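## Task

Get the roll of masking tape out of the closet and set it down on the desk. The robot must not tip over or finish leaning. The tape must rest on the desk by itself at the end, not be held there by the robot.

## Robot and tools

ROBOT. TidyBot++: a wheeled base (0.54 m long, 0.50 m wide, 0.38 m tall) that can drive, slide sideways and spin in place, with a single seven-joint arm and a two-finger gripper. The shoulder sits 0.12 m ahead of the base centre, 0.68 m above the floor. It starts folded, hand pointing down, sticking out up to 0.08 m in front. Cameras: base_camera (fixed on the base, looking forward and down) and wrist_camera (fisheye on the hand, looking along the fingers). A loose object may occasionally get nudged by something else.

FRAMES. Base frame: origin on the floor below the base centre, x forward, y left, z up. hand_pose uses this frame and marks the point between the finger pads; its z axis runs out along the fingers, its y axis is the closing direction. Odometry frame = base frame at the scene start; heading is positive to the left, -3.142 to 3.142.

execute_actions. Argument "actions": a list holding one action, or empty to just get state and pictures. An action may contain:
- "base": exactly one key, a relative offset from where the base last reported itself: translate_m (metres, forward positive, -2 to 2), strafe_m (metres, left positive, -2 to 2) or rotate_rad (radians, counter-clockwise from above positive, -6.3 to 6.3).
- "joints": absolute targets for one arm, keyed by name: joint_1_rad to joint_7_rad in radians, gripper_pos from 0 (open, about 85 mm gap) to 1 (closed, squeezing hard). Ranges: joint_2_rad -2.249 to 2.249, joint_4_rad -2.579 to 2.579, joint_6_rad -2.099 to 2.099; joints 1, 3, 5, 7 are unlimited but go the short way, so turn them in steps below half a revolution. joint_1_rad positive turns the arm clockwise from above, opposite to rotate_rad. With the hand down, joint_7_rad positive turns it counter-clockwise from above; at 1.57 the fingers open sideways.
- "speeds": optional caps for this action only: translate_m and strafe_m 0.05 to 0.5 m/s, rotate_rad 0.1 to 1.57 rad/s (defaults are the maxima). A base move needing more than 8.667 s at its cap is refused.
Argument "cameras": list of base_camera, wrist_camera or all; omitted or null gives all, [] gives none. Any bad key or out-of-range number refuses the whole call with no motion. Base and arm motions begin together. An action lasts at most 15 s. Omitted joints or base may keep pushing toward older targets.

ARM GEOMETRY. Upper arm 0.42 m, forearm 0.31 m, hand 0.31 m. With joint_1_rad 0, joint_3_rad 3.14, joint_5_rad 0 the arm stays in the base's x-z plane; tilts from vertical (forward positive) are upper = joint_2_rad, forearm = joint_2_rad - joint_4_rad, hand = that minus joint_6_rad. Sum length*sin for forward reach and length*cos for height above the shoulder. A downward hand reaches at most about 0.94 m height, only near the base. Closed fingertips extend about 20 mm beyond hand_pose.

OTHER TOOLS. wait(seconds 0 to 10): nothing new commanded, returns state and pictures. zoom_image(camera, region [x0, y0, x1, y1] pixels, top-left origin, up to 504x504) enlarges the latest full picture. read_manual(section "licences") only returns licence text. finished_scene(scene = current scene number) ends the scene for good after the last command is held and reports success; the next task then appears. Replying with no tool call ends everything.

RESULT LINES. base_odometry (wheel-counted, slip counts as travel, drifts a few cm and degrees over many moves); base_tilt in degrees (forward/right positive, about 1 degree bias); joint_positions; hand_pose; motor_effort in percent of maximum with the peak of the last action in brackets (noisy, biased); Motor temperatures per joint; pictures naming the image order. base_status/joint_status: done; off_target (stopped away, maybe still pushing); contact_stop or time_out (target dropped, holding). A blocked base may still say done while short. "joint command not followed" with "cause:" means the arm targets were held back, typically for self-collision; the gripper still acts, and withheld targets may be retried later. on_its_own lists motion you did not command. A gripper reading off_target when closing means something is gripped; done at 1 means empty.

ACCURACY. Friction leaves joints slightly off; resending identical targets does nothing. Correct by sending last command + (wanted - read). hand_pose itself may be 1-2 cm wrong; trust images. Held loads make the arm sag; never command a held arm to its read angles.

AVOID. Driving while the arm is snagged above about 0.8 m (tipping); pushing or pulling sideways on a raised hand; pressing the arm against edges (tilt: retract or back off to recover). ARM HIT means a hard hit on the base or itself; nothing stops the arm hitting the base. A torque sensor past its limit (joints 1-4: 104.5 N m, 5-7: 51.3 N m) freezes the arm and gripper 10 s and skips the rest of the call while the base continues. Motors warn at 60 °C and go weak at 75 °C (OVER-TEMPERATURE FAULT, limit_stop_at_motor_heat; resend targets). Holding loads heats motors even while you think, and the robot holds its last command during thinking. Do not drop, slam or shove objects; release items so they sit stably on their own.

Each tool is called after "Call:" as name(argument=value, ...) on one line, values as JSON.

## Session

Call:
execute_actions(actions=[])

Scene clock: 0.00 s.
Motor temperatures (°C, as the motors report them): [41 37 35 36 44 39 46]
base_odometry: x=+0.000 y=+0.000 heading=+0.000 (m, m, rad; odometry frame)
base_tilt: forward=+0.8 right=+0.0 (deg)
base_status: not commanded
joint_positions: joint_1_rad=-0.008 joint_2_rad=-0.382 joint_3_rad=+3.148 joint_4_rad=-2.552 joint_5_rad=-0.049 joint_6_rad=-0.848 joint_7_rad=+1.588 gripper_pos=+0.000
joint_status: not commanded
motor_effort: joint_1_rad=+0 joint_2_rad=-1 joint_3_rad=+1 joint_4_rad=+16 joint_5_rad=-1 joint_6_rad=+3 joint_7_rad=+1 (%)
hand_pose: x=+0.2600 y=+0.0133 z=+0.5862 quat_wxyz=(-0.020, +0.998, -0.005, +0.061) (m; base frame)
pictures: base_camera, wrist_camera
Images, in order (width x height): base_camera 644x364, wrist_camera 644x476.

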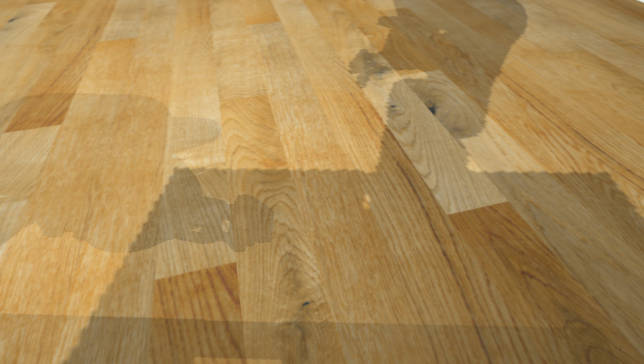

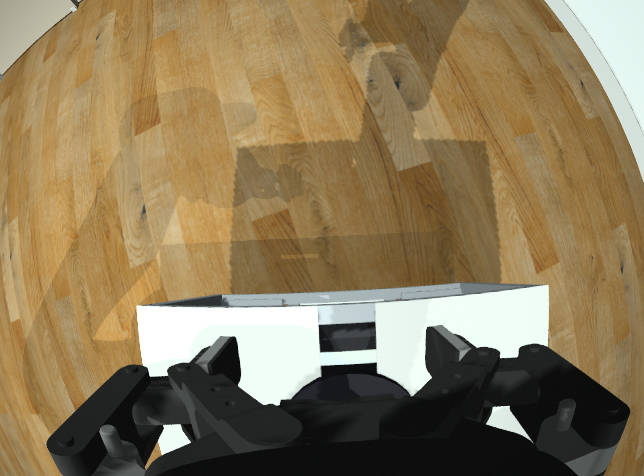

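Call:
execute_actions(actions=[{"joints":{"joint_6_rad":0.35}}], cameras=["wrist_camera"])

Call:
execute_actions(actions=[{"joints":{"joint_1_rad":-1.4}}], cameras=["wrist_camera"])

Scene clock: 4.03 s.
Motor temperatures (°C, as the motors report them): [41 37 35 36 44 39 46]
base_odometry: x=+0.000 y=+0.000 heading=+0.000 (m, m, rad; odometry frame)
base_tilt: forward=+0.9 right=+0.0 (deg)
base_status: not commanded
joint_positions: joint_1_rad=-0.008 joint_2_rad=-0.382 joint_3_rad=+3.148 joint_4_rad=-2.552 joint_5_rad=-0.049 joint_6_rad=+0.333 joint_7_rad=+1.588 gripper_pos=+0.000
joint_status: all done
motor_effort: joint_1_rad=+0(0) joint_2_rad=-4(4) joint_3_rad=-1(0) joint_4_rad=+17(18) joint_5_rad=+0(0) joint_6_rad=+8(9) joint_7_rad=+0(0) (%)
hand_pose: x=+0.5221 y=-0.0029 z=+0.8127 quat_wxyz=(-0.004, +0.795, -0.016, +0.607) (m; base frame)
pictures: wrist_camera
camera_calibration (this result's frames):
wrist_camera: T_world_to_cam=[[-0.0687475, -0.995756, -0.061193, 0.0808955], [-0.279119, 0.0780866, -0.957076, 0.978629], [0.957792, -0.0487164, -0.283303, -0.132272], [0, 0, 0, 1]] pos_world=[0.405405, -0.00230948, 0.9041]
Images, in order (width x height): wrist_camera 644x476.

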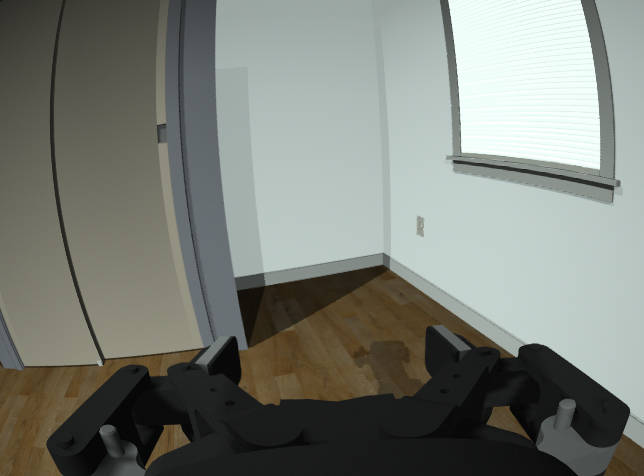

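Scene clock: 6.67 s.
Motor temperatures (°C, as the motors report them): [41 37 35 36 44 39 46]
base_odometry: x=+0.000 y=+0.000 heading=+0.000 (m, m, rad; odometry frame)
base_tilt: forward=+0.9 right=-0.1 (deg)
base_status: not commanded
joint_positions: joint_1_rad=-1.385 joint_2_rad=-0.382 joint_3_rad=+3.148 joint_4_rad=-2.552 joint_5_rad=-0.049 joint_6_rad=+0.333 joint_7_rad=+1.588 gripper_pos=+0.000
joint_status: all done
motor_effort: joint_1_rad=+0(0) joint_2_rad=-4(4) joint_3_rad=+0(0) joint_4_rad=+17(17) joint_5_rad=+0(0) joint_6_rad=+8(8) joint_7_rad=+1(1) (%)
hand_pose: x=+0.1996 y=+0.3949 z=+0.8127 quat_wxyz=(-0.389, +0.624, +0.492, +0.466) (m; base frame)
pictures: wrist_camera
camera_calibration (this result's frames):
wrist_camera: T_world_to_cam=[[0.963816, -0.259449, -0.0611927, -0.0419799], [-0.130438, -0.258827, -0.957076, 0.960936], [0.232474, 0.930427, -0.283303, -0.045959], [0, 0, 0, 1]] pos_world=[0.176488, 0.280586, 0.9041]
Images, in order (width x height): wrist_camera 644x476.

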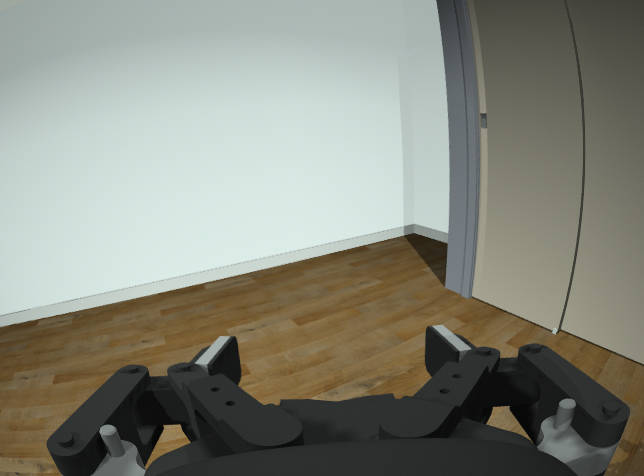

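Call:
execute_actions(actions=[{"joints":{"joint_1_rad":-3.0}}], cameras=["wrist_camera"])

Scene clock: 10.63 s.
Motor temperatures (°C, as the motors report them): [41 37 35 36 44 39 46]
base_odometry: x=+0.000 y=+0.000 heading=+0.000 (m, m, rad; odometry frame)
base_tilt: forward=+0.9 right=+0.0 (deg)
base_status: not commanded
joint_positions: joint_1_rad=-2.985 joint_2_rad=-0.382 joint_3_rad=+3.148 joint_4_rad=-2.552 joint_5_rad=-0.049 joint_6_rad=+0.333 joint_7_rad=+1.588 gripper_pos=+0.000
joint_status: all done
motor_effort: joint_1_rad=-1(1) joint_2_rad=-5(5) joint_3_rad=+0(0) joint_4_rad=+17(17) joint_5_rad=+0(0) joint_6_rad=+9(9) joint_7_rad=+1(1) (%)
hand_pose: x=-0.2781 y=+0.0690 z=+0.8127 quat_wxyz=(-0.605, +0.082, +0.791, +0.046) (m; base frame)
pictures: wrist_camera
camera_calibration (this result's frames):
wrist_camera: T_world_to_cam=[[0.231165, 0.970988, -0.0611928, 0.0452057], [0.262528, -0.122817, -0.957076, 0.914173], [-0.936825, 0.205177, -0.283303, 0.0931874], [0, 0, 0, 1]] pos_world=[-0.163146, 0.0492615, 0.9041]
Images, in order (width x height): wrist_camera 644x476.

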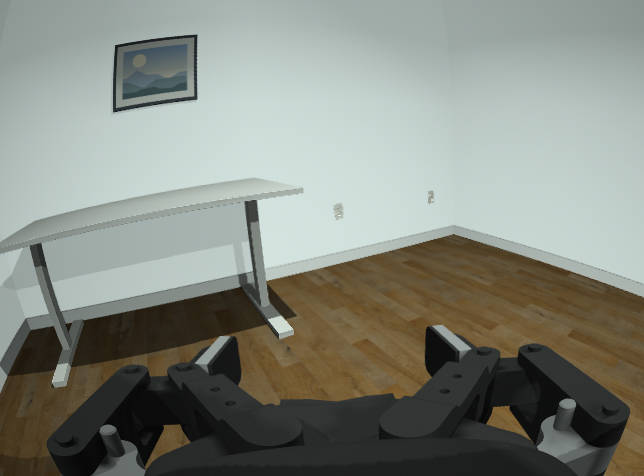

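Call:
execute_actions(actions=[{"base":{"rotate_rad":0.27},"joints":{"joint_1_rad":0.0,"joint_5_rad":0.0,"joint_6_rad":0.5,"joint_7_rad":1.57}}], cameras=[])

Call:
execute_actions(actions=[{"base":{"translate_m":0.8},"joints":{"gripper_pos":1}}], cameras=[])

Call:
execute_actions(actions=[{"base":{"strafe_m":0.15}}])

Scene clock: 22.77 s.
Motor temperatures (°C, as the motors report them): [41 37 35 36 44 39 46]
base_odometry: x=+0.000 y=+0.000 heading=+0.269 (m, m, rad; odometry frame)
base_tilt: forward=+0.9 right=+0.0 (deg)
base_status: done
joint_positions: joint_1_rad=-0.015 joint_2_rad=-0.382 joint_3_rad=+3.148 joint_4_rad=-2.552 joint_5_rad=-0.047 joint_6_rad=+0.457 joint_7_rad=+1.588 gripper_pos=+0.000
joint_status: all done
motor_effort: joint_1_rad=+0(0) joint_2_rad=-4(5) joint_3_rad=+1(1) joint_4_rad=+18(18) joint_5_rad=+0(0) joint_6_rad=+9(8) joint_7_rad=+1(1) (%)
hand_pose: x=+0.5299 y=-0.0016 z=+0.8505 quat_wxyz=(-0.004, +0.756, -0.014, +0.655) (m; base frame)
pictures: none
No camera images: the call's "cameras" was empty. Leave "cameras" out to get every camera's image.

Scene clock: 25.73 s.
Motor temperatures (°C, as the motors report them): [41 37 35 36 44 39 46]
base_odometry: x=+0.771 y=+0.214 heading=+0.270 (m, m, rad; odometry frame)
base_tilt: forward=+0.9 right=+0.0 (deg)
base_status: done
joint_positions: joint_1_rad=-0.015 joint_2_rad=-0.382 joint_3_rad=+3.148 joint_4_rad=-2.552 joint_5_rad=-0.046 joint_6_rad=+0.460 joint_7_rad=+1.588 gripper_pos=+0.999
joint_status: all done
motor_effort: joint_1_rad=+0(1) joint_2_rad=-5(8) joint_3_rad=-1(0) joint_4_rad=+17(18) joint_5_rad=+1(0) joint_6_rad=+9(9) joint_7_rad=+1(1) (%)
hand_pose: x=+0.5300 y=-0.0016 z=+0.8513 quat_wxyz=(-0.004, +0.755, -0.013, +0.656) (m; base frame)
pictures: none
No camera images: the call's "cameras" was empty. Leave "cameras" out to get every camera's image.

Scene clock: 27.20 s.
Motor temperatures (°C, as the motors report them): [41 37 35 36 44 39 46]
base_odometry: x=+0.731 y=+0.359 heading=+0.270 (m, m, rad; odometry frame)
base_tilt: forward=+0.8 right=+0.0 (deg)
base_status: done
joint_positions: joint_1_rad=-0.015 joint_2_rad=-0.382 joint_3_rad=+3.147 joint_4_rad=-2.552 joint_5_rad=-0.045 joint_6_rad=+0.460 joint_7_rad=+1.588 gripper_pos=+0.999
joint_status: not commanded
motor_effort: joint_1_rad=+0(1) joint_2_rad=-5(5) joint_3_rad=+0(0) joint_4_rad=+18(18) joint_5_rad=+0(1) joint_6_rad=+9(9) joint_7_rad=+1(1) (%)
hand_pose: x=+0.5300 y=-0.0013 z=+0.8514 quat_wxyz=(-0.004, +0.755, -0.012, +0.656) (m; base frame)
pictures: base_camera, wrist_camera
camera_calibration (this result's frames):
wrist_camera: T_world_to_cam=[[-0.0568413, -0.996378, -0.0632442, 0.0808499], [-0.155751, 0.0714206, -0.985211, 0.976397], [0.98616, -0.0461504, -0.159246, -0.249489], [0, 0, 0, 1]] pos_world=[0.402706, -0.000691869, 0.92734]
Images, in order (width x height): base_camera 644x364, wrist_camera 644x476.

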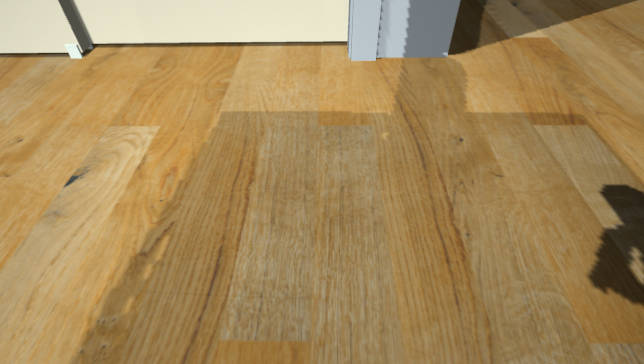

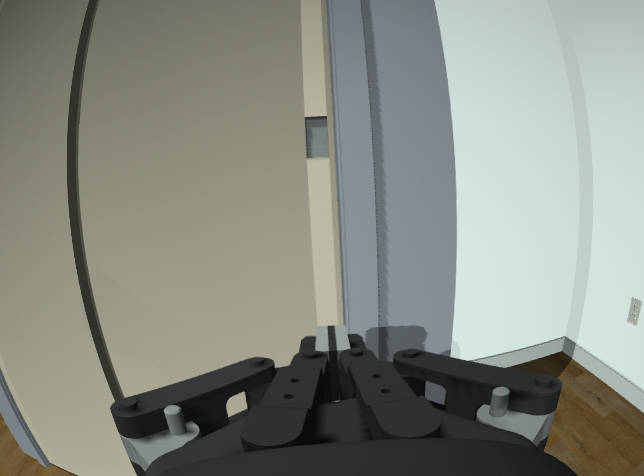

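Call:
execute_actions(actions=[{"base":{"strafe_m":0.16},"joints":{"joint_1_rad":0.25,"joint_2_rad":0.1,"joint_4_rad":-1.72,"joint_5_rad":0.05,"joint_6_rad":0.22,"joint_7_rad":3.16}}])

Call:
execute_actions(actions=[{"base":{"translate_m":0.15}}])

Scene clock: 38.23 s.
Motor temperatures (°C, as the motors report them): [41 37 35 36 44 39 46]
base_odometry: x=+0.689 y=+0.513 heading=+0.270 (m, m, rad; odometry frame)
base_tilt: forward=+0.8 right=+0.0 (deg)
base_status: done
joint_positions: joint_1_rad=+0.233 joint_2_rad=+0.079 joint_3_rad=+3.146 joint_4_rad=-1.744 joint_5_rad=+0.003 joint_6_rad=+0.262 joint_7_rad=+3.123 gripper_pos=+0.999
joint_status: all done
motor_effort: joint_1_rad=+0(0) joint_2_rad=-25(24) joint_3_rad=-1(2) joint_4_rad=+20(20) joint_5_rad=+0(0) joint_6_rad=+9(10) joint_7_rad=+1(1) (%)
hand_pose: x=+0.7502 y=-0.1509 z=+1.0257 quat_wxyz=(+0.555, +0.556, +0.431, +0.444) (m; base frame)
pictures: base_camera, wrist_camera
camera_calibration (this result's frames):
wrist_camera: T_world_to_cam=[[-0.0603247, -0.0495508, 0.996948, -0.986658], [-0.250163, -0.966142, -0.0631569, 0.161568], [0.966322, -0.25321, 0.0458864, -0.672544], [0, 0, 0, 1]] pos_world=[0.630793, -0.0630866, 1.02471]
Images, in order (width x height): base_camera 644x364, wrist_camera 644x476.

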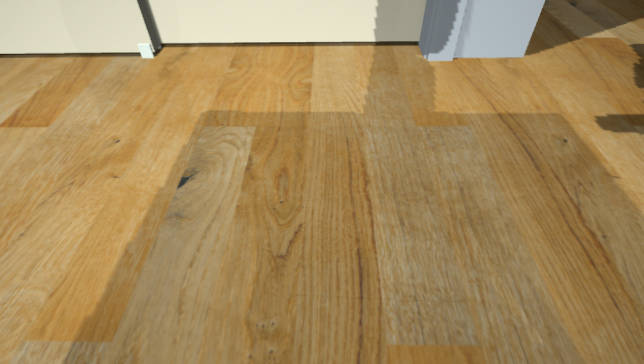

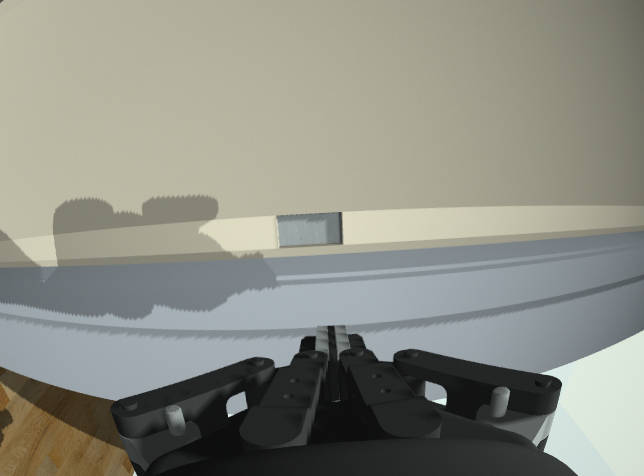

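Scene clock: 39.70 s.
Motor temperatures (°C, as the motors report them): [41 37 35 36 44 39 46]
base_odometry: x=+0.833 y=+0.554 heading=+0.270 (m, m, rad; odometry frame)
base_tilt: forward=+0.9 right=-0.1 (deg)
base_status: done
joint_positions: joint_1_rad=+0.235 joint_2_rad=+0.091 joint_3_rad=+3.146 joint_4_rad=-1.741 joint_5_rad=+0.003 joint_6_rad=+0.260 joint_7_rad=+3.123 gripper_pos=+0.999
joint_status: not commanded
motor_effort: joint_1_rad=+0(2) joint_2_rad=-25(28) joint_3_rad=+0(2) joint_4_rad=+20(21) joint_5_rad=+0(1) joint_6_rad=+9(10) joint_7_rad=+0(1) (%)
hand_pose: x=+0.7540 y=-0.1528 z=+1.0192 quat_wxyz=(+0.552, +0.560, +0.433, +0.441) (m; base frame)
pictures: base_camera, wrist_camera
camera_calibration (this result's frames):
wrist_camera: T_world_to_cam=[[-0.0494779, -0.0517048, 0.997436, -0.988987], [-0.252282, -0.965629, -0.0625704, 0.161322], [0.966388, -0.254731, 0.0347331, -0.665351], [0, 0, 0, 1]] pos_world=[0.634753, -0.0648441, 1.01966]
Images, in order (width x height): base_camera 644x364, wrist_camera 644x476.

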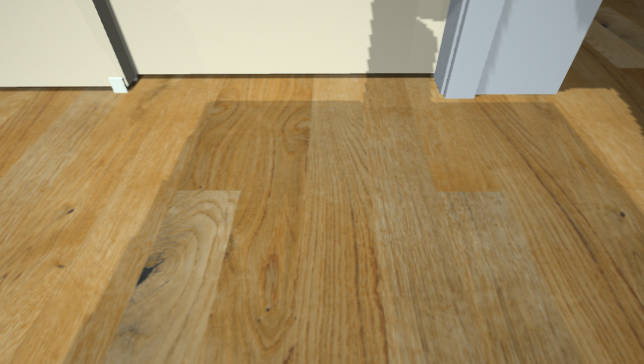

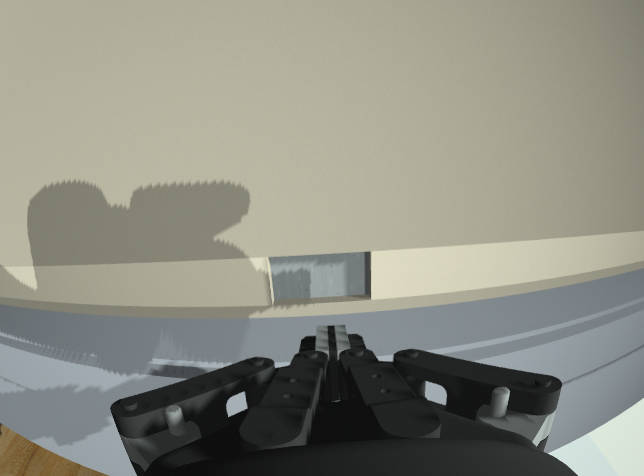

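Call:
execute_actions(actions=[{"base":{"strafe_m":-0.01}}], cameras=[])

Call:
execute_actions(actions=[{"base":{"translate_m":0.09},"speeds":{"translate_m":0.15}}], cameras=["wrist_camera"])

Scene clock: 43.43 s.
Motor temperatures (°C, as the motors report them): [41 37 35 36 44 39 46]
base_odometry: x=+0.836 y=+0.544 heading=+0.271 (m, m, rad; odometry frame)
base_tilt: forward=+0.8 right=+0.0 (deg)
base_status: done
joint_positions: joint_1_rad=+0.240 joint_2_rad=+0.091 joint_3_rad=+3.146 joint_4_rad=-1.741 joint_5_rad=+0.004 joint_6_rad=+0.260 joint_7_rad=+3.123 gripper_pos=+0.999
joint_status: not commanded
motor_effort: joint_1_rad=-1(3) joint_2_rad=-26(26) joint_3_rad=-2(2) joint_4_rad=+20(20) joint_5_rad=+0(1) joint_6_rad=+9(9) joint_7_rad=+0(1) (%)
hand_pose: x=+0.7531 y=-0.1565 z=+1.0192 quat_wxyz=(+0.553, +0.561, +0.432, +0.439) (m; base frame)
pictures: none
No camera images: the call's "cameras" was empty. Leave "cameras" out to get every camera's image.

Scene clock: 44.70 s.
Motor temperatures (°C, as the motors report them): [41 37 35 36 44 39 46]
base_odometry: x=+0.923 y=+0.568 heading=+0.271 (m, m, rad; odometry frame)
base_tilt: forward=+0.8 right=+0.0 (deg)
base_status: done
joint_positions: joint_1_rad=+0.240 joint_2_rad=+0.092 joint_3_rad=+3.146 joint_4_rad=-1.741 joint_5_rad=+0.004 joint_6_rad=+0.259 joint_7_rad=+3.123 gripper_pos=+0.999
joint_status: not commanded
motor_effort: joint_1_rad=-1(2) joint_2_rad=-24(29) joint_3_rad=-1(2) joint_4_rad=+20(21) joint_5_rad=+0(1) joint_6_rad=+9(9) joint_7_rad=+1(1) (%)
hand_pose: x=+0.7535 y=-0.1569 z=+1.0183 quat_wxyz=(+0.553, +0.561, +0.432, +0.439) (m; base frame)
pictures: wrist_camera
camera_calibration (this result's frames):
wrist_camera: T_world_to_cam=[[-0.0479413, -0.050991, 0.997548, -0.98954], [-0.258288, -0.964096, -0.0616942, 0.161125], [0.964878, -0.260613, 0.0330496, -0.663934], [0, 0, 0, 1]] pos_world=[0.634792, -0.0681473, 1.019]
Images, in order (width x height): wrist_camera 644x476.

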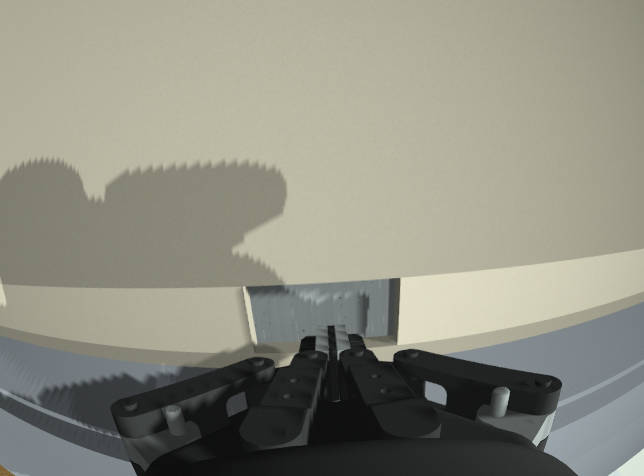

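Call:
execute_actions(actions=[{"base":{"translate_m":0.037},"speeds":{"translate_m":0.05}}], cameras=["wrist_camera"])

Call:
execute_actions(actions=[{"base":{"strafe_m":0.06},"speeds":{"strafe_m":0.05}}])

Scene clock: 48.57 s.
Motor temperatures (°C, as the motors report them): [41 37 35 36 44 39 46]
base_odometry: x=+0.959 y=+0.578 heading=+0.270 (m, m, rad; odometry frame)
base_tilt: forward=+0.9 right=+0.0 (deg)
base_status: done
joint_positions: joint_1_rad=+0.245 joint_2_rad=+0.066 joint_3_rad=+3.147 joint_4_rad=-1.752 joint_5_rad=+0.004 joint_6_rad=+0.234 joint_7_rad=+3.123 gripper_pos=+0.999
joint_status: not commanded
motor_effort: joint_1_rad=-2(3) joint_2_rad=-18(27) joint_3_rad=-1(3) joint_4_rad=+25(28) joint_5_rad=+0(0) joint_6_rad=+12(13) joint_7_rad=+1(0) (%)
hand_pose: x=+0.7434 y=-0.1577 z=+1.0207 quat_wxyz=(+0.551, +0.565, +0.433, +0.435) (m; base frame)
pictures: wrist_camera
camera_calibration (this result's frames):
wrist_camera: T_world_to_cam=[[-0.0385001, -0.053308, 0.997836, -1.00007], [-0.263814, -0.962604, -0.0616047, 0.162074], [0.963805, -0.265615, 0.0229969, -0.644169], [0, 0, 0, 1]] pos_world=[0.625108, -0.0683996, 1.0227]
Images, in order (width x height): wrist_camera 644x476.

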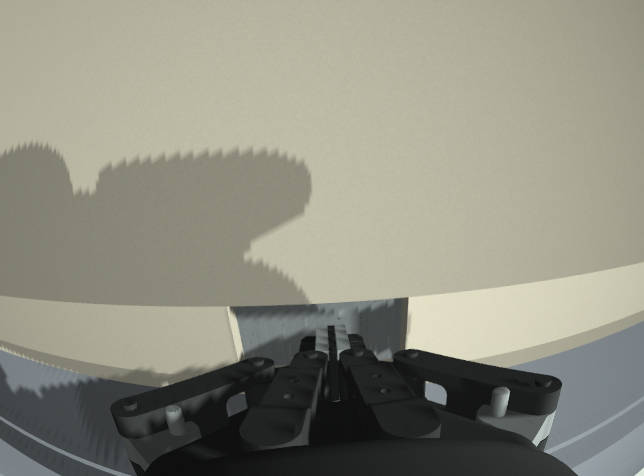

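Scene clock: 50.27 s.
Motor temperatures (°C, as the motors report them): [41 37 35 36 44 39 46]
base_odometry: x=+0.943 y=+0.636 heading=+0.270 (m, m, rad; odometry frame)
base_tilt: forward=+0.8 right=-0.1 (deg)
base_status: done
joint_positions: joint_1_rad=+0.274 joint_2_rad=+0.076 joint_3_rad=+3.175 joint_4_rad=-1.740 joint_5_rad=+0.004 joint_6_rad=+0.234 joint_7_rad=+3.123 gripper_pos=+0.999
joint_status: not commanded
motor_effort: joint_1_rad=-7(8) joint_2_rad=-24(25) joint_3_rad=-8(9) joint_4_rad=+20(25) joint_5_rad=+1(1) joint_6_rad=+9(12) joint_7_rad=+0(0) (%)
hand_pose: x=+0.7381 y=-0.1934 z=+1.0215 quat_wxyz=(+0.564, +0.576, +0.417, +0.419) (m; base frame)
pictures: base_camera, wrist_camera
camera_calibration (this result's frames):
wrist_camera: T_world_to_cam=[[-0.0425914, -0.048404, 0.997919, -0.99913], [-0.317693, -0.946327, -0.0594607, 0.167096], [0.947237, -0.319564, 0.0249278, -0.648778], [0, 0, 0, 1]] pos_world=[0.625077, -0.0975609, 1.02316]
Images, in order (width x height): base_camera 644x364, wrist_camera 644x476.

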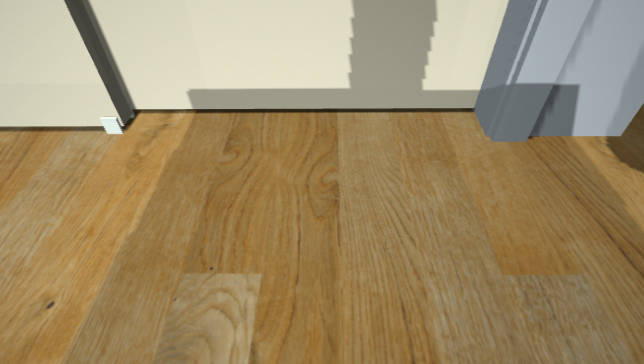

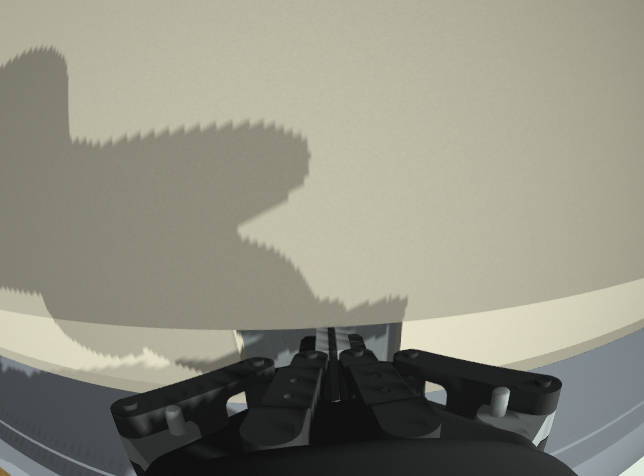

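Call:
execute_actions(actions=[{"joints":{"joint_1_rad":0.18,"joint_3_rad":3.08,"joint_2_rad":0.11}}])

Scene clock: 53.40 s.
Motor temperatures (°C, as the motors report them): [41 37 35 36 44 39 46]
base_odometry: x=+0.943 y=+0.635 heading=+0.270 (m, m, rad; odometry frame)
base_tilt: forward=+0.9 right=+0.0 (deg)
base_status: not commanded
joint_positions: joint_1_rad=+0.252 joint_2_rad=+0.070 joint_3_rad=+3.145 joint_4_rad=-1.745 joint_5_rad=+0.004 joint_6_rad=+0.231 joint_7_rad=+3.123 gripper_pos=+0.999
joint_status: joint_1_rad off_target (ended at +0.252, target +0.180); joint_2_rad off_target (ended at +0.070, target +0.110); joint_3_rad off_target (ended at +3.145, target +3.080)
motor_effort: joint_1_rad=-11(13) joint_2_rad=-18(24) joint_3_rad=-11(15) joint_4_rad=+25(28) joint_5_rad=+1(1) joint_6_rad=+12(14) joint_7_rad=+0(0) (%)
hand_pose: x=+0.7440 y=-0.1617 z=+1.0214 quat_wxyz=(+0.553, +0.566, +0.431, +0.434) (m; base frame)
pictures: base_camera, wrist_camera
camera_calibration (this result's frames):
wrist_camera: T_world_to_cam=[[-0.0386557, -0.05322, 0.997834, -1.00087], [-0.269277, -0.961085, -0.0616916, 0.162864], [0.962287, -0.271078, 0.0228205, -0.64544], [0, 0, 0, 1]] pos_world=[0.626265, -0.0717047, 1.02348]
Images, in order (width x height): base_camera 644x364, wrist_camera 644x476.

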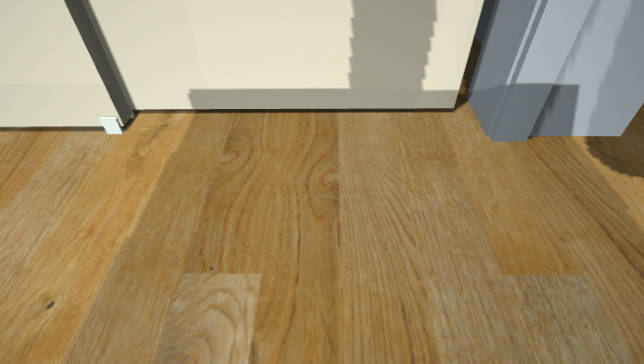

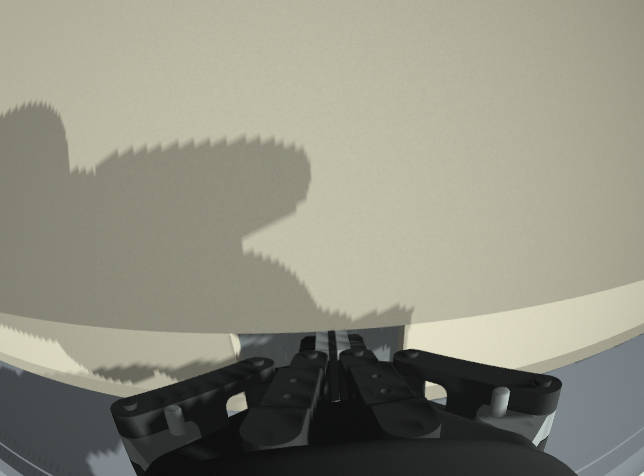

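Call:
execute_actions(actions=[{"base":{"strafe_m":0.42},"speeds":{"strafe_m":0.1}}])

Scene clock: 59.30 s.
Motor temperatures (°C, as the motors report them): [41 37 35 36 44 39 46]
base_odometry: x=+0.831 y=+1.040 heading=+0.270 (m, m, rad; odometry frame)
base_tilt: forward=+0.8 right=-0.1 (deg)
base_status: done
joint_positions: joint_1_rad=+0.268 joint_2_rad=+0.068 joint_3_rad=+3.163 joint_4_rad=-1.745 joint_5_rad=+0.004 joint_6_rad=+0.227 joint_7_rad=+3.123 gripper_pos=+0.999
joint_status: not commanded
motor_effort: joint_1_rad=-15(21) joint_2_rad=-12(24) joint_3_rad=-15(21) joint_4_rad=+28(29) joint_5_rad=+2(2) joint_6_rad=+14(14) joint_7_rad=+0(1) (%)
hand_pose: x=+0.7380 y=-0.1821 z=+1.0214 quat_wxyz=(+0.559, +0.574, +0.422, +0.423) (m; base frame)
pictures: base_camera, wrist_camera
camera_calibration (this result's frames):
wrist_camera: T_world_to_cam=[[-0.0381432, -0.0512802, 0.997956, -1.0023], [-0.301622, -0.951511, -0.0604221, 0.165913], [0.952664, -0.30331, 0.0208264, -0.641861], [0, 0, 0, 1]] pos_world=[0.62329, -0.0882128, 1.02364]
Images, in order (width x height): base_camera 644x364, wrist_camera 644x476.

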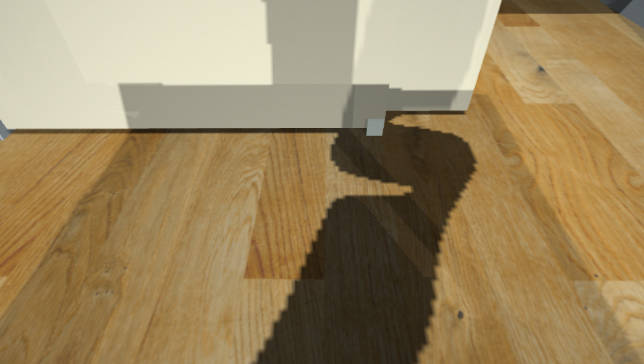

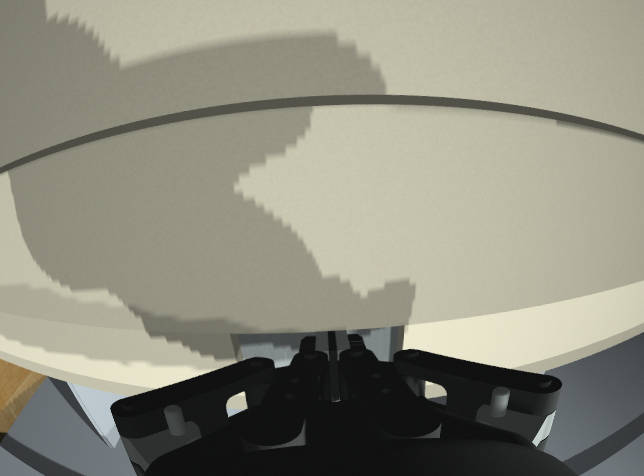

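Release the preload, back off and look inside.

Call:
execute_actions(actions=[{"joints":{"joint_1_rad":0.28,"joint_3_rad":3.17,"joint_2_rad":0.05}}], cameras=[])

Call:
execute_actions(actions=[{"base":{"translate_m":-0.12}}], cameras=[])

Call:
execute_actions(actions=[{"base":{"strafe_m":-0.44},"joints":{"joint_1_rad":-0.015,"joint_3_rad":3.125,"joint_2_rad":-0.1,"joint_4_rad":-1.9,"joint_6_rad":-0.1,"joint_7_rad":1.53}}])

Scene clock: 62.50 s.
Motor temperatures (°C, as the motors report them): [41 37 35 36 44 39 46]
base_odometry: x=+0.831 y=+1.040 heading=+0.270 (m, m, rad; odometry frame)
base_tilt: forward=+0.9 right=+0.0 (deg)
base_status: not commanded
joint_positions: joint_1_rad=+0.269 joint_2_rad=+0.066 joint_3_rad=+3.164 joint_4_rad=-1.745 joint_5_rad=+0.004 joint_6_rad=+0.226 joint_7_rad=+3.123 gripper_pos=+0.999
joint_status: all done
motor_effort: joint_1_rad=-1(16) joint_2_rad=-22(22) joint_3_rad=-2(15) joint_4_rad=+22(28) joint_5_rad=+0(3) joint_6_rad=+11(14) joint_7_rad=+1(1) (%)
hand_pose: x=+0.7369 y=-0.1833 z=+1.0222 quat_wxyz=(+0.560, +0.574, +0.421, +0.423) (m; base frame)
pictures: none
No camera images: the call's "cameras" was empty. Leave "cameras" out to get every camera's image.

Scene clock: 63.83 s.
Motor temperatures (°C, as the motors report them): [41 38 35 36 44 39 46]
base_odometry: x=+0.715 y=+1.009 heading=+0.270 (m, m, rad; odometry frame)
base_tilt: forward=+0.8 right=+0.0 (deg)
base_status: done
joint_positions: joint_1_rad=+0.269 joint_2_rad=+0.057 joint_3_rad=+3.164 joint_4_rad=-1.737 joint_5_rad=+0.004 joint_6_rad=+0.226 joint_7_rad=+3.123 gripper_pos=+0.999
joint_status: not commanded
motor_effort: joint_1_rad=+0(0) joint_2_rad=-23(30) joint_3_rad=-1(1) joint_4_rad=+20(22) joint_5_rad=-1(0) joint_6_rad=+9(10) joint_7_rad=+0(1) (%)
hand_pose: x=+0.7346 y=-0.1828 z=+1.0330 quat_wxyz=(+0.565, +0.569, +0.418, +0.427) (m; base frame)
pictures: none
No camera images: the call's "cameras" was empty. Leave "cameras" out to get every camera's image.

Scene clock: 66.17 s.
Motor temperatures (°C, as the motors report them): [41 38 35 36 44 39 46]
base_odometry: x=+0.832 y=+0.584 heading=+0.270 (m, m, rad; odometry frame)
base_tilt: forward=+0.8 right=+0.0 (deg)
base_status: done
joint_positions: joint_1_rad=+0.001 joint_2_rad=-0.075 joint_3_rad=+3.135 joint_4_rad=-1.878 joint_5_rad=+0.004 joint_6_rad=-0.062 joint_7_rad=+1.554 gripper_pos=+0.999
joint_status: all done
motor_effort: joint_1_rad=+0(3) joint_2_rad=-18(26) joint_3_rad=+0(1) joint_4_rad=+20(20) joint_5_rad=+0(1) joint_6_rad=+8(9) joint_7_rad=+1(1) (%)
hand_pose: x=+0.6912 y=+0.0049 z=+0.9389 quat_wxyz=(-0.005, +0.803, -0.003, +0.596) (m; base frame)
pictures: base_camera, wrist_camera
camera_calibration (this result's frames):
wrist_camera: T_world_to_cam=[[-0.0469977, -0.997853, -0.0456029, 0.0784047], [-0.306402, 0.0578536, -0.950143, 1.15848], [0.950741, -0.0306817, -0.308463, -0.229723], [0, 0, 0, 1]] pos_world=[0.577052, 0.00416587, 1.03343]
Images, in order (width x height): base_camera 644x364, wrist_camera 644x476.

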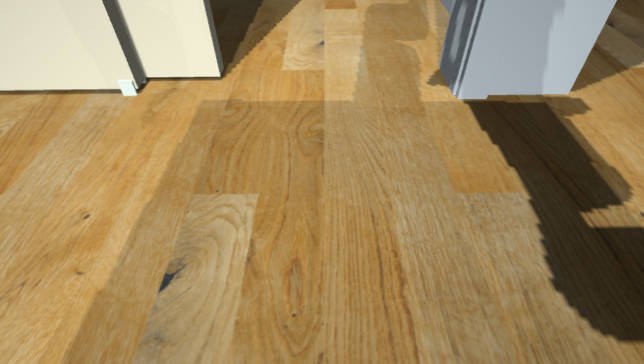

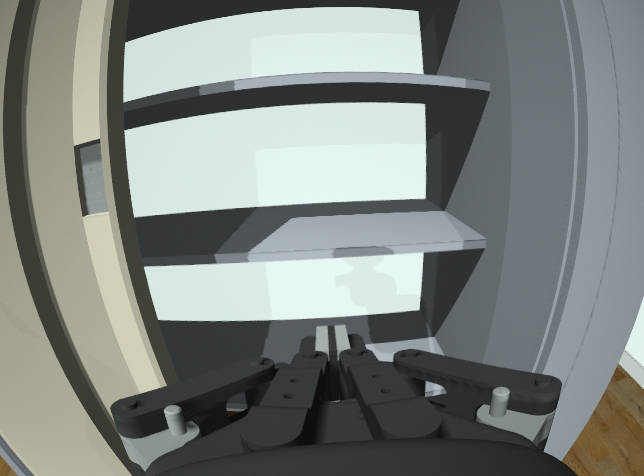

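Call:
execute_actions(actions=[{"base":{"translate_m":0.33},"joints":{"joint_6_rad":-0.65}}])

Scene clock: 69.83 s.
Motor temperatures (°C, as the motors report them): [41 38 35 36 44 39 46]
base_odometry: x=+1.150 y=+0.672 heading=+0.269 (m, m, rad; odometry frame)
base_tilt: forward=+0.9 right=+0.0 (deg)
base_status: done
joint_positions: joint_1_rad=+0.001 joint_2_rad=-0.089 joint_3_rad=+3.135 joint_4_rad=-1.887 joint_5_rad=+0.004 joint_6_rad=-0.635 joint_7_rad=+1.554 gripper_pos=+0.999
joint_status: all done
motor_effort: joint_1_rad=+0(1) joint_2_rad=-16(20) joint_3_rad=-1(0) joint_4_rad=+18(20) joint_5_rad=+0(0) joint_6_rad=+6(7) joint_7_rad=+0(1) (%)
hand_pose: x=+0.5904 y=+0.0037 z=+0.7936 quat_wxyz=(-0.002, +0.938, -0.004, +0.347) (m; base frame)
pictures: base_camera, wrist_camera
camera_calibration (this result's frames):
wrist_camera: T_world_to_cam=[[-0.0652716, -0.997832, -0.00844456, 0.0470648], [-0.769533, 0.0557217, -0.636171, 1.01386], [0.635263, -0.0350256, -0.771502, 0.374995], [0, 0, 0, 1]] pos_world=[0.545052, 0.00360311, 0.934696]
Images, in order (width x height): base_camera 644x364, wrist_camera 644x476.

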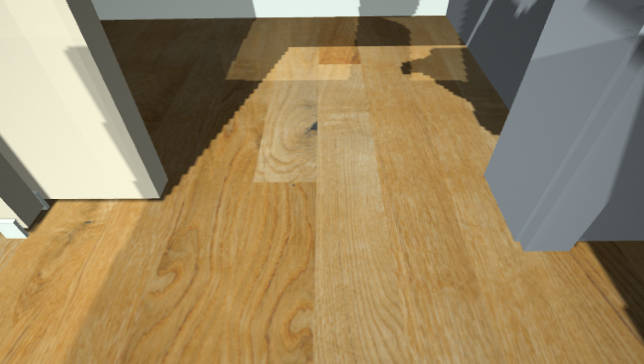

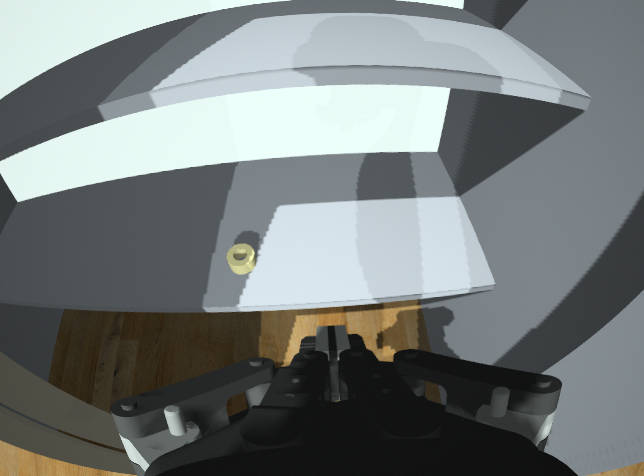

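Call:
execute_actions(actions=[{"base":{"strafe_m":0.05},"joints":{"joint_1_rad":-0.175,"joint_2_rad":0.69,"joint_4_rad":-2.03,"joint_6_rad":0.42,"gripper_pos":0}}], cameras=["wrist_camera"])

Scene clock: 80.50 s.
Motor temperatures (°C, as the motors report them): [41 38 35 36 44 39 46]
base_odometry: x=+1.137 y=+0.720 heading=+0.269 (m, m, rad; odometry frame)
base_tilt: forward=+0.9 right=-0.1 (deg)
base_status: done
joint_positions: joint_1_rad=-0.158 joint_2_rad=+0.674 joint_3_rad=+3.129 joint_4_rad=-2.004 joint_5_rad=+0.006 joint_6_rad=+0.380 joint_7_rad=+1.554 gripper_pos=+0.000
joint_status: all done
motor_effort: joint_1_rad=+0(2) joint_2_rad=-35(37) joint_3_rad=+0(3) joint_4_rad=+11(18) joint_5_rad=+0(1) joint_6_rad=+7(7) joint_7_rad=+1(1) (%)
hand_pose: x=+0.7452 y=+0.1096 z=+0.5229 quat_wxyz=(-0.041, +0.910, +0.070, +0.408) (m; base frame)
pictures: wrist_camera
camera_calibration (this result's frames):
wrist_camera: T_world_to_cam=[[0.102607, -0.994315, -0.0284608, 0.0455401], [-0.677649, -0.0489262, -0.733756, 0.948933], [0.728192, 0.0945747, -0.678817, -0.0604094], [0, 0, 0, 1]] pos_world=[0.682361, 0.0974221, 0.656574]
Images, in order (width x height): wrist_camera 644x476.

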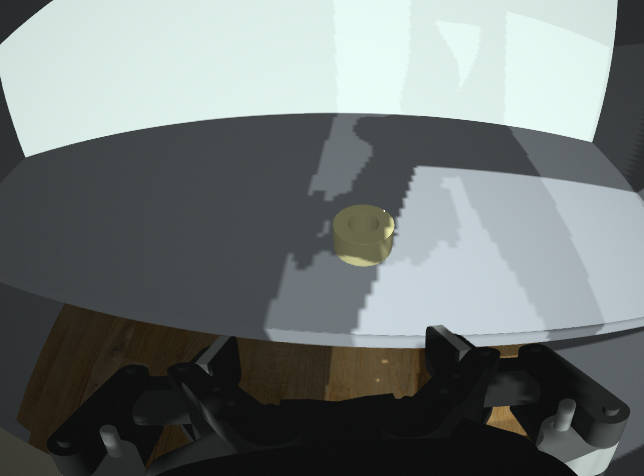

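Call:
execute_actions(actions=[{"base":{"translate_m":0.16},"joints":{"joint_1_rad":-0.13},"speeds":{"translate_m":0.2}}])

Scene clock: 84.30 s.
Motor temperatures (°C, as the motors report them): [41 38 35 36 44 39 46]
base_odometry: x=+1.292 y=+0.763 heading=+0.269 (m, m, rad; odometry frame)
base_tilt: forward=+0.9 right=+0.0 (deg)
base_status: done
joint_positions: joint_1_rad=-0.140 joint_2_rad=+0.674 joint_3_rad=+3.128 joint_4_rad=-2.010 joint_5_rad=+0.006 joint_6_rad=+0.381 joint_7_rad=+1.554 gripper_pos=+0.000
joint_status: all done
motor_effort: joint_1_rad=+0(1) joint_2_rad=-35(39) joint_3_rad=-1(2) joint_4_rad=+11(12) joint_5_rad=+0(0) joint_6_rad=+7(7) joint_7_rad=+1(1) (%)
hand_pose: x=+0.7443 y=+0.0978 z=+0.5207 quat_wxyz=(-0.038, +0.911, +0.062, +0.405) (m; base frame)
pictures: base_camera, wrist_camera
camera_calibration (this result's frames):
wrist_camera: T_world_to_cam=[[0.0844902, -0.996025, -0.0281889, 0.0474008], [-0.682267, -0.0372106, -0.730155, 0.946493], [0.726204, 0.0809233, -0.6827, -0.0552724], [0, 0, 0, 1]] pos_world=[0.681896, 0.0869048, 0.654688]
Images, in order (width x height): base_camera 644x364, wrist_camera 644x476.

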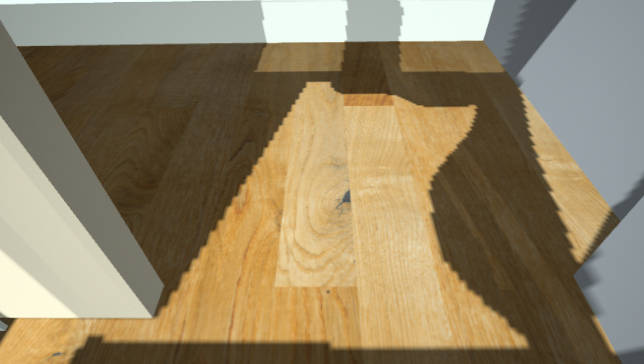

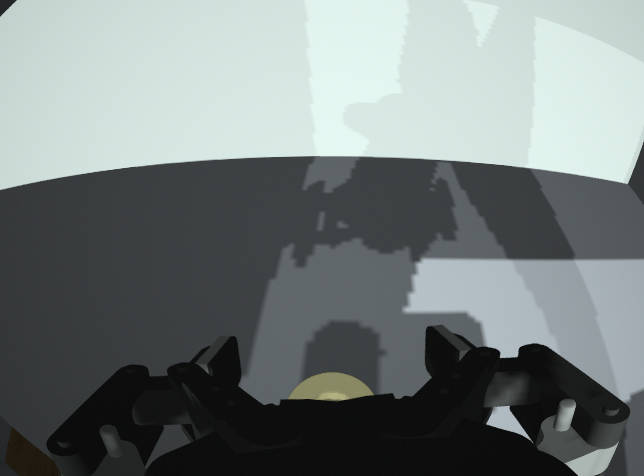

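Call:
execute_actions(actions=[{"joints":{"joint_2_rad":0.825,"joint_4_rad":-2.05,"joint_6_rad":0.58}}], cameras=["wrist_camera"])

Scene clock: 90.53 s.
Motor temperatures (°C, as the motors report them): [41 38 35 36 44 39 46]
base_odometry: x=+1.292 y=+0.763 heading=+0.269 (m, m, rad; odometry frame)
base_tilt: forward=+0.9 right=+0.0 (deg)
base_status: not commanded
joint_positions: joint_1_rad=-0.140 joint_2_rad=+0.812 joint_3_rad=+3.128 joint_4_rad=-2.027 joint_5_rad=+0.006 joint_6_rad=+0.544 joint_7_rad=+1.554 gripper_pos=+0.000
joint_status: all done
motor_effort: joint_1_rad=+0(0) joint_2_rad=-37(39) joint_3_rad=-2(3) joint_4_rad=+9(11) joint_5_rad=+0(0) joint_6_rad=+7(7) joint_7_rad=+1(0) (%)
hand_pose: x=+0.7432 y=+0.0979 z=+0.4648 quat_wxyz=(-0.039, +0.910, +0.061, +0.409) (m; base frame)
pictures: wrist_camera
camera_calibration (this result's frames):
wrist_camera: T_world_to_cam=[[0.0838639, -0.996001, -0.0307888, 0.0476766], [-0.677463, -0.0343297, -0.734755, 0.903263], [0.73076, 0.0824777, -0.677633, -0.0985067], [0, 0, 0, 1]] pos_world=[0.679914, 0.0866194, 0.598394]
Images, in order (width x height): wrist_camera 644x476.

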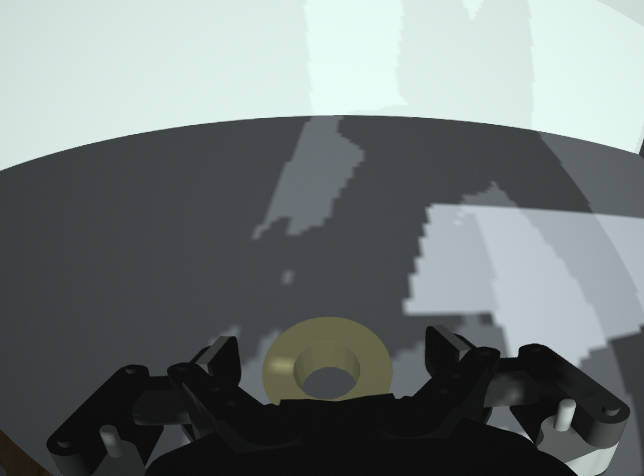

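Call:
execute_actions(actions=[{"joints":{"joint_2_rad":0.85,"joint_6_rad":0.61}}], cameras=["wrist_camera"])

Call:
execute_actions(actions=[{"joints":{"gripper_pos":1}}], cameras=["wrist_camera"])

Scene clock: 95.00 s.
Motor temperatures (°C, as the motors report them): [41 38 35 36 44 39 46]
base_odometry: x=+1.292 y=+0.763 heading=+0.269 (m, m, rad; odometry frame)
base_tilt: forward=+1.0 right=+0.0 (deg)
base_status: not commanded
joint_positions: joint_1_rad=-0.140 joint_2_rad=+0.824 joint_3_rad=+3.128 joint_4_rad=-2.027 joint_5_rad=+0.006 joint_6_rad=+0.572 joint_7_rad=+1.554 gripper_pos=+0.000
joint_status: all done
motor_effort: joint_1_rad=+0(1) joint_2_rad=-37(38) joint_3_rad=-2(2) joint_4_rad=+8(8) joint_5_rad=-1(1) joint_6_rad=+7(6) joint_7_rad=+1(0) (%)
hand_pose: x=+0.7465 y=+0.0984 z=+0.4643 quat_wxyz=(-0.039, +0.906, +0.060, +0.416) (m; base frame)
pictures: wrist_camera
camera_calibration (this result's frames):
wrist_camera: T_world_to_cam=[[0.08417, -0.995933, -0.032152, 0.0482751], [-0.664961, -0.032109, -0.746188, 0.900874], [0.74212, 0.0841864, -0.664959, -0.11588], [0, 0, 0, 1]] pos_world=[0.68098, 0.0867604, 0.596718]
Images, in order (width x height): wrist_camera 644x476.

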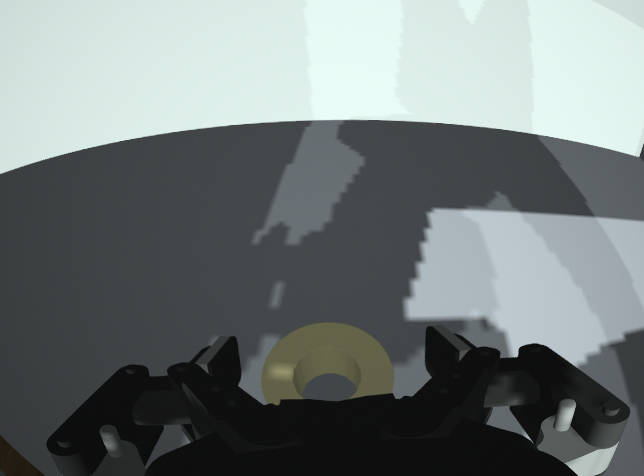

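Scene clock: 96.10 s.
Motor temperatures (°C, as the motors report them): [41 38 35 36 44 39 46]
base_odometry: x=+1.292 y=+0.763 heading=+0.269 (m, m, rad; odometry frame)
base_tilt: forward=+0.9 right=-0.1 (deg)
base_status: not commanded
joint_positions: joint_1_rad=-0.140 joint_2_rad=+0.823 joint_3_rad=+3.128 joint_4_rad=-2.027 joint_5_rad=+0.006 joint_6_rad=+0.596 joint_7_rad=+1.554 gripper_pos=+0.490
joint_status: gripper_pos off_target (ended at +0.490, target +1.000)
motor_effort: joint_1_rad=+0(2) joint_2_rad=-31(37) joint_3_rad=-2(3) joint_4_rad=+6(8) joint_5_rad=-1(0) joint_6_rad=+4(6) joint_7_rad=+1(0) (%)
hand_pose: x=+0.7513 y=+0.0990 z=+0.4702 quat_wxyz=(-0.040, +0.901, +0.060, +0.427) (m; base frame)
pictures: wrist_camera
camera_calibration (this result's frames):
wrist_camera: T_world_to_cam=[[0.0846629, -0.995835, -0.0338353, 0.0491002], [-0.646842, -0.0290999, -0.762069, 0.902099], [0.75791, 0.086405, -0.646612, -0.13626], [0, 0, 0, 1]] pos_world=[0.682631, 0.0869202, 0.601016]
Images, in order (width x height): wrist_camera 644x476.

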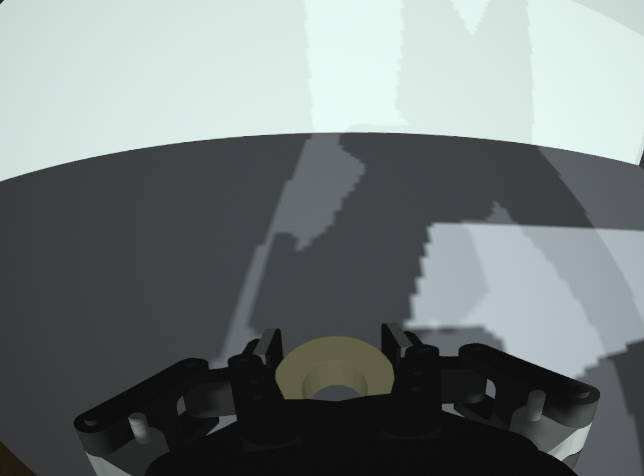

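Call:
execute_actions(actions=[{"joints":{"gripper_pos":0.15}}], cameras=["wrist_camera"])

Call:
execute_actions(actions=[{"base":{"translate_m":-0.018},"speeds":{"translate_m":0.05}}], cameras=["wrist_camera"])

Scene clock: 99.30 s.
Motor temperatures (°C, as the motors report them): [41 38 35 36 44 39 46]
base_odometry: x=+1.292 y=+0.763 heading=+0.269 (m, m, rad; odometry frame)
base_tilt: forward=+0.9 right=+0.0 (deg)
base_status: not commanded
joint_positions: joint_1_rad=-0.140 joint_2_rad=+0.829 joint_3_rad=+3.128 joint_4_rad=-2.028 joint_5_rad=+0.006 joint_6_rad=+0.597 joint_7_rad=+1.554 gripper_pos=+0.150
joint_status: all done
motor_effort: joint_1_rad=+0(1) joint_2_rad=-36(38) joint_3_rad=-2(2) joint_4_rad=+8(9) joint_5_rad=+0(0) joint_6_rad=+6(7) joint_7_rad=+1(0) (%)
hand_pose: x=+0.7498 y=+0.0989 z=+0.4667 quat_wxyz=(-0.040, +0.902, +0.060, +0.425) (m; base frame)
pictures: wrist_camera
camera_calibration (this result's frames):
wrist_camera: T_world_to_cam=[[0.0850677, -0.995817, -0.0333451, 0.0484706], [-0.65113, -0.0302289, -0.758364, 0.900017], [0.754183, 0.0862243, -0.650978, -0.132551], [0, 0, 0, 1]] pos_world=[0.681873, 0.0869035, 0.597868]
Images, in order (width x height): wrist_camera 644x476.

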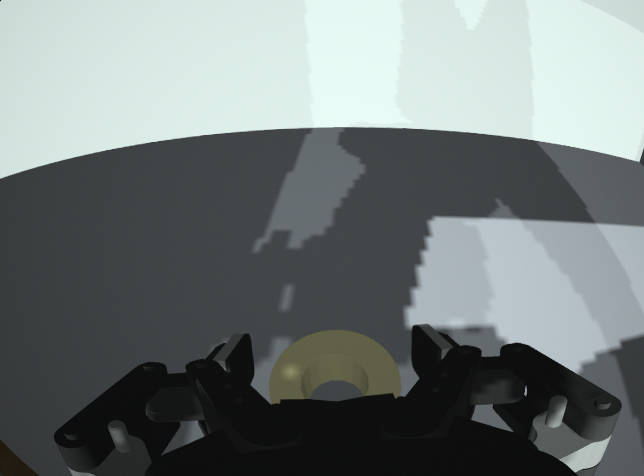

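Scene clock: 100.13 s.
Motor temperatures (°C, as the motors report them): [41 38 35 36 44 39 46]
base_odometry: x=+1.274 y=+0.758 heading=+0.269 (m, m, rad; odometry frame)
base_tilt: forward=+0.9 right=+0.0 (deg)
base_status: done
joint_positions: joint_1_rad=-0.139 joint_2_rad=+0.829 joint_3_rad=+3.128 joint_4_rad=-2.029 joint_5_rad=+0.006 joint_6_rad=+0.597 joint_7_rad=+1.554 gripper_pos=+0.150
joint_status: not commanded
motor_effort: joint_1_rad=+0(2) joint_2_rad=-33(36) joint_3_rad=-3(3) joint_4_rad=+7(9) joint_5_rad=+0(0) joint_6_rad=+5(7) joint_7_rad=+0(1) (%)
hand_pose: x=+0.7496 y=+0.0987 z=+0.4665 quat_wxyz=(-0.040, +0.903, +0.060, +0.424) (m; base frame)
pictures: wrist_camera
camera_calibration (this result's frames):
wrist_camera: T_world_to_cam=[[0.0847028, -0.995849, -0.0333106, 0.0484848], [-0.651551, -0.0300633, -0.758009, 0.899853], [0.753861, 0.085909, -0.651393, -0.132002], [0, 0, 0, 1]] pos_world=[0.681704, 0.0866762, 0.597726]
Images, in order (width x height): wrist_camera 644x476.

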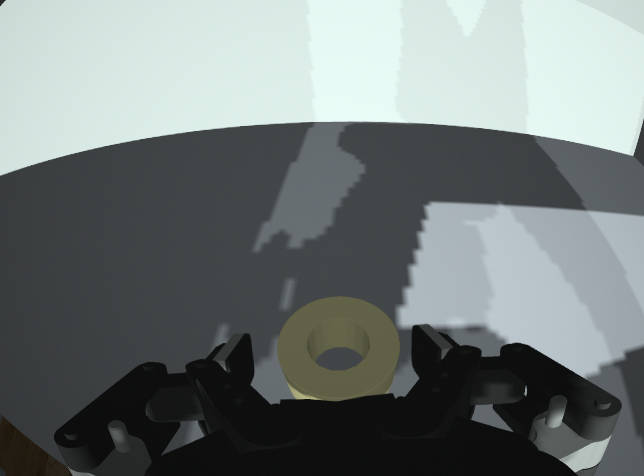

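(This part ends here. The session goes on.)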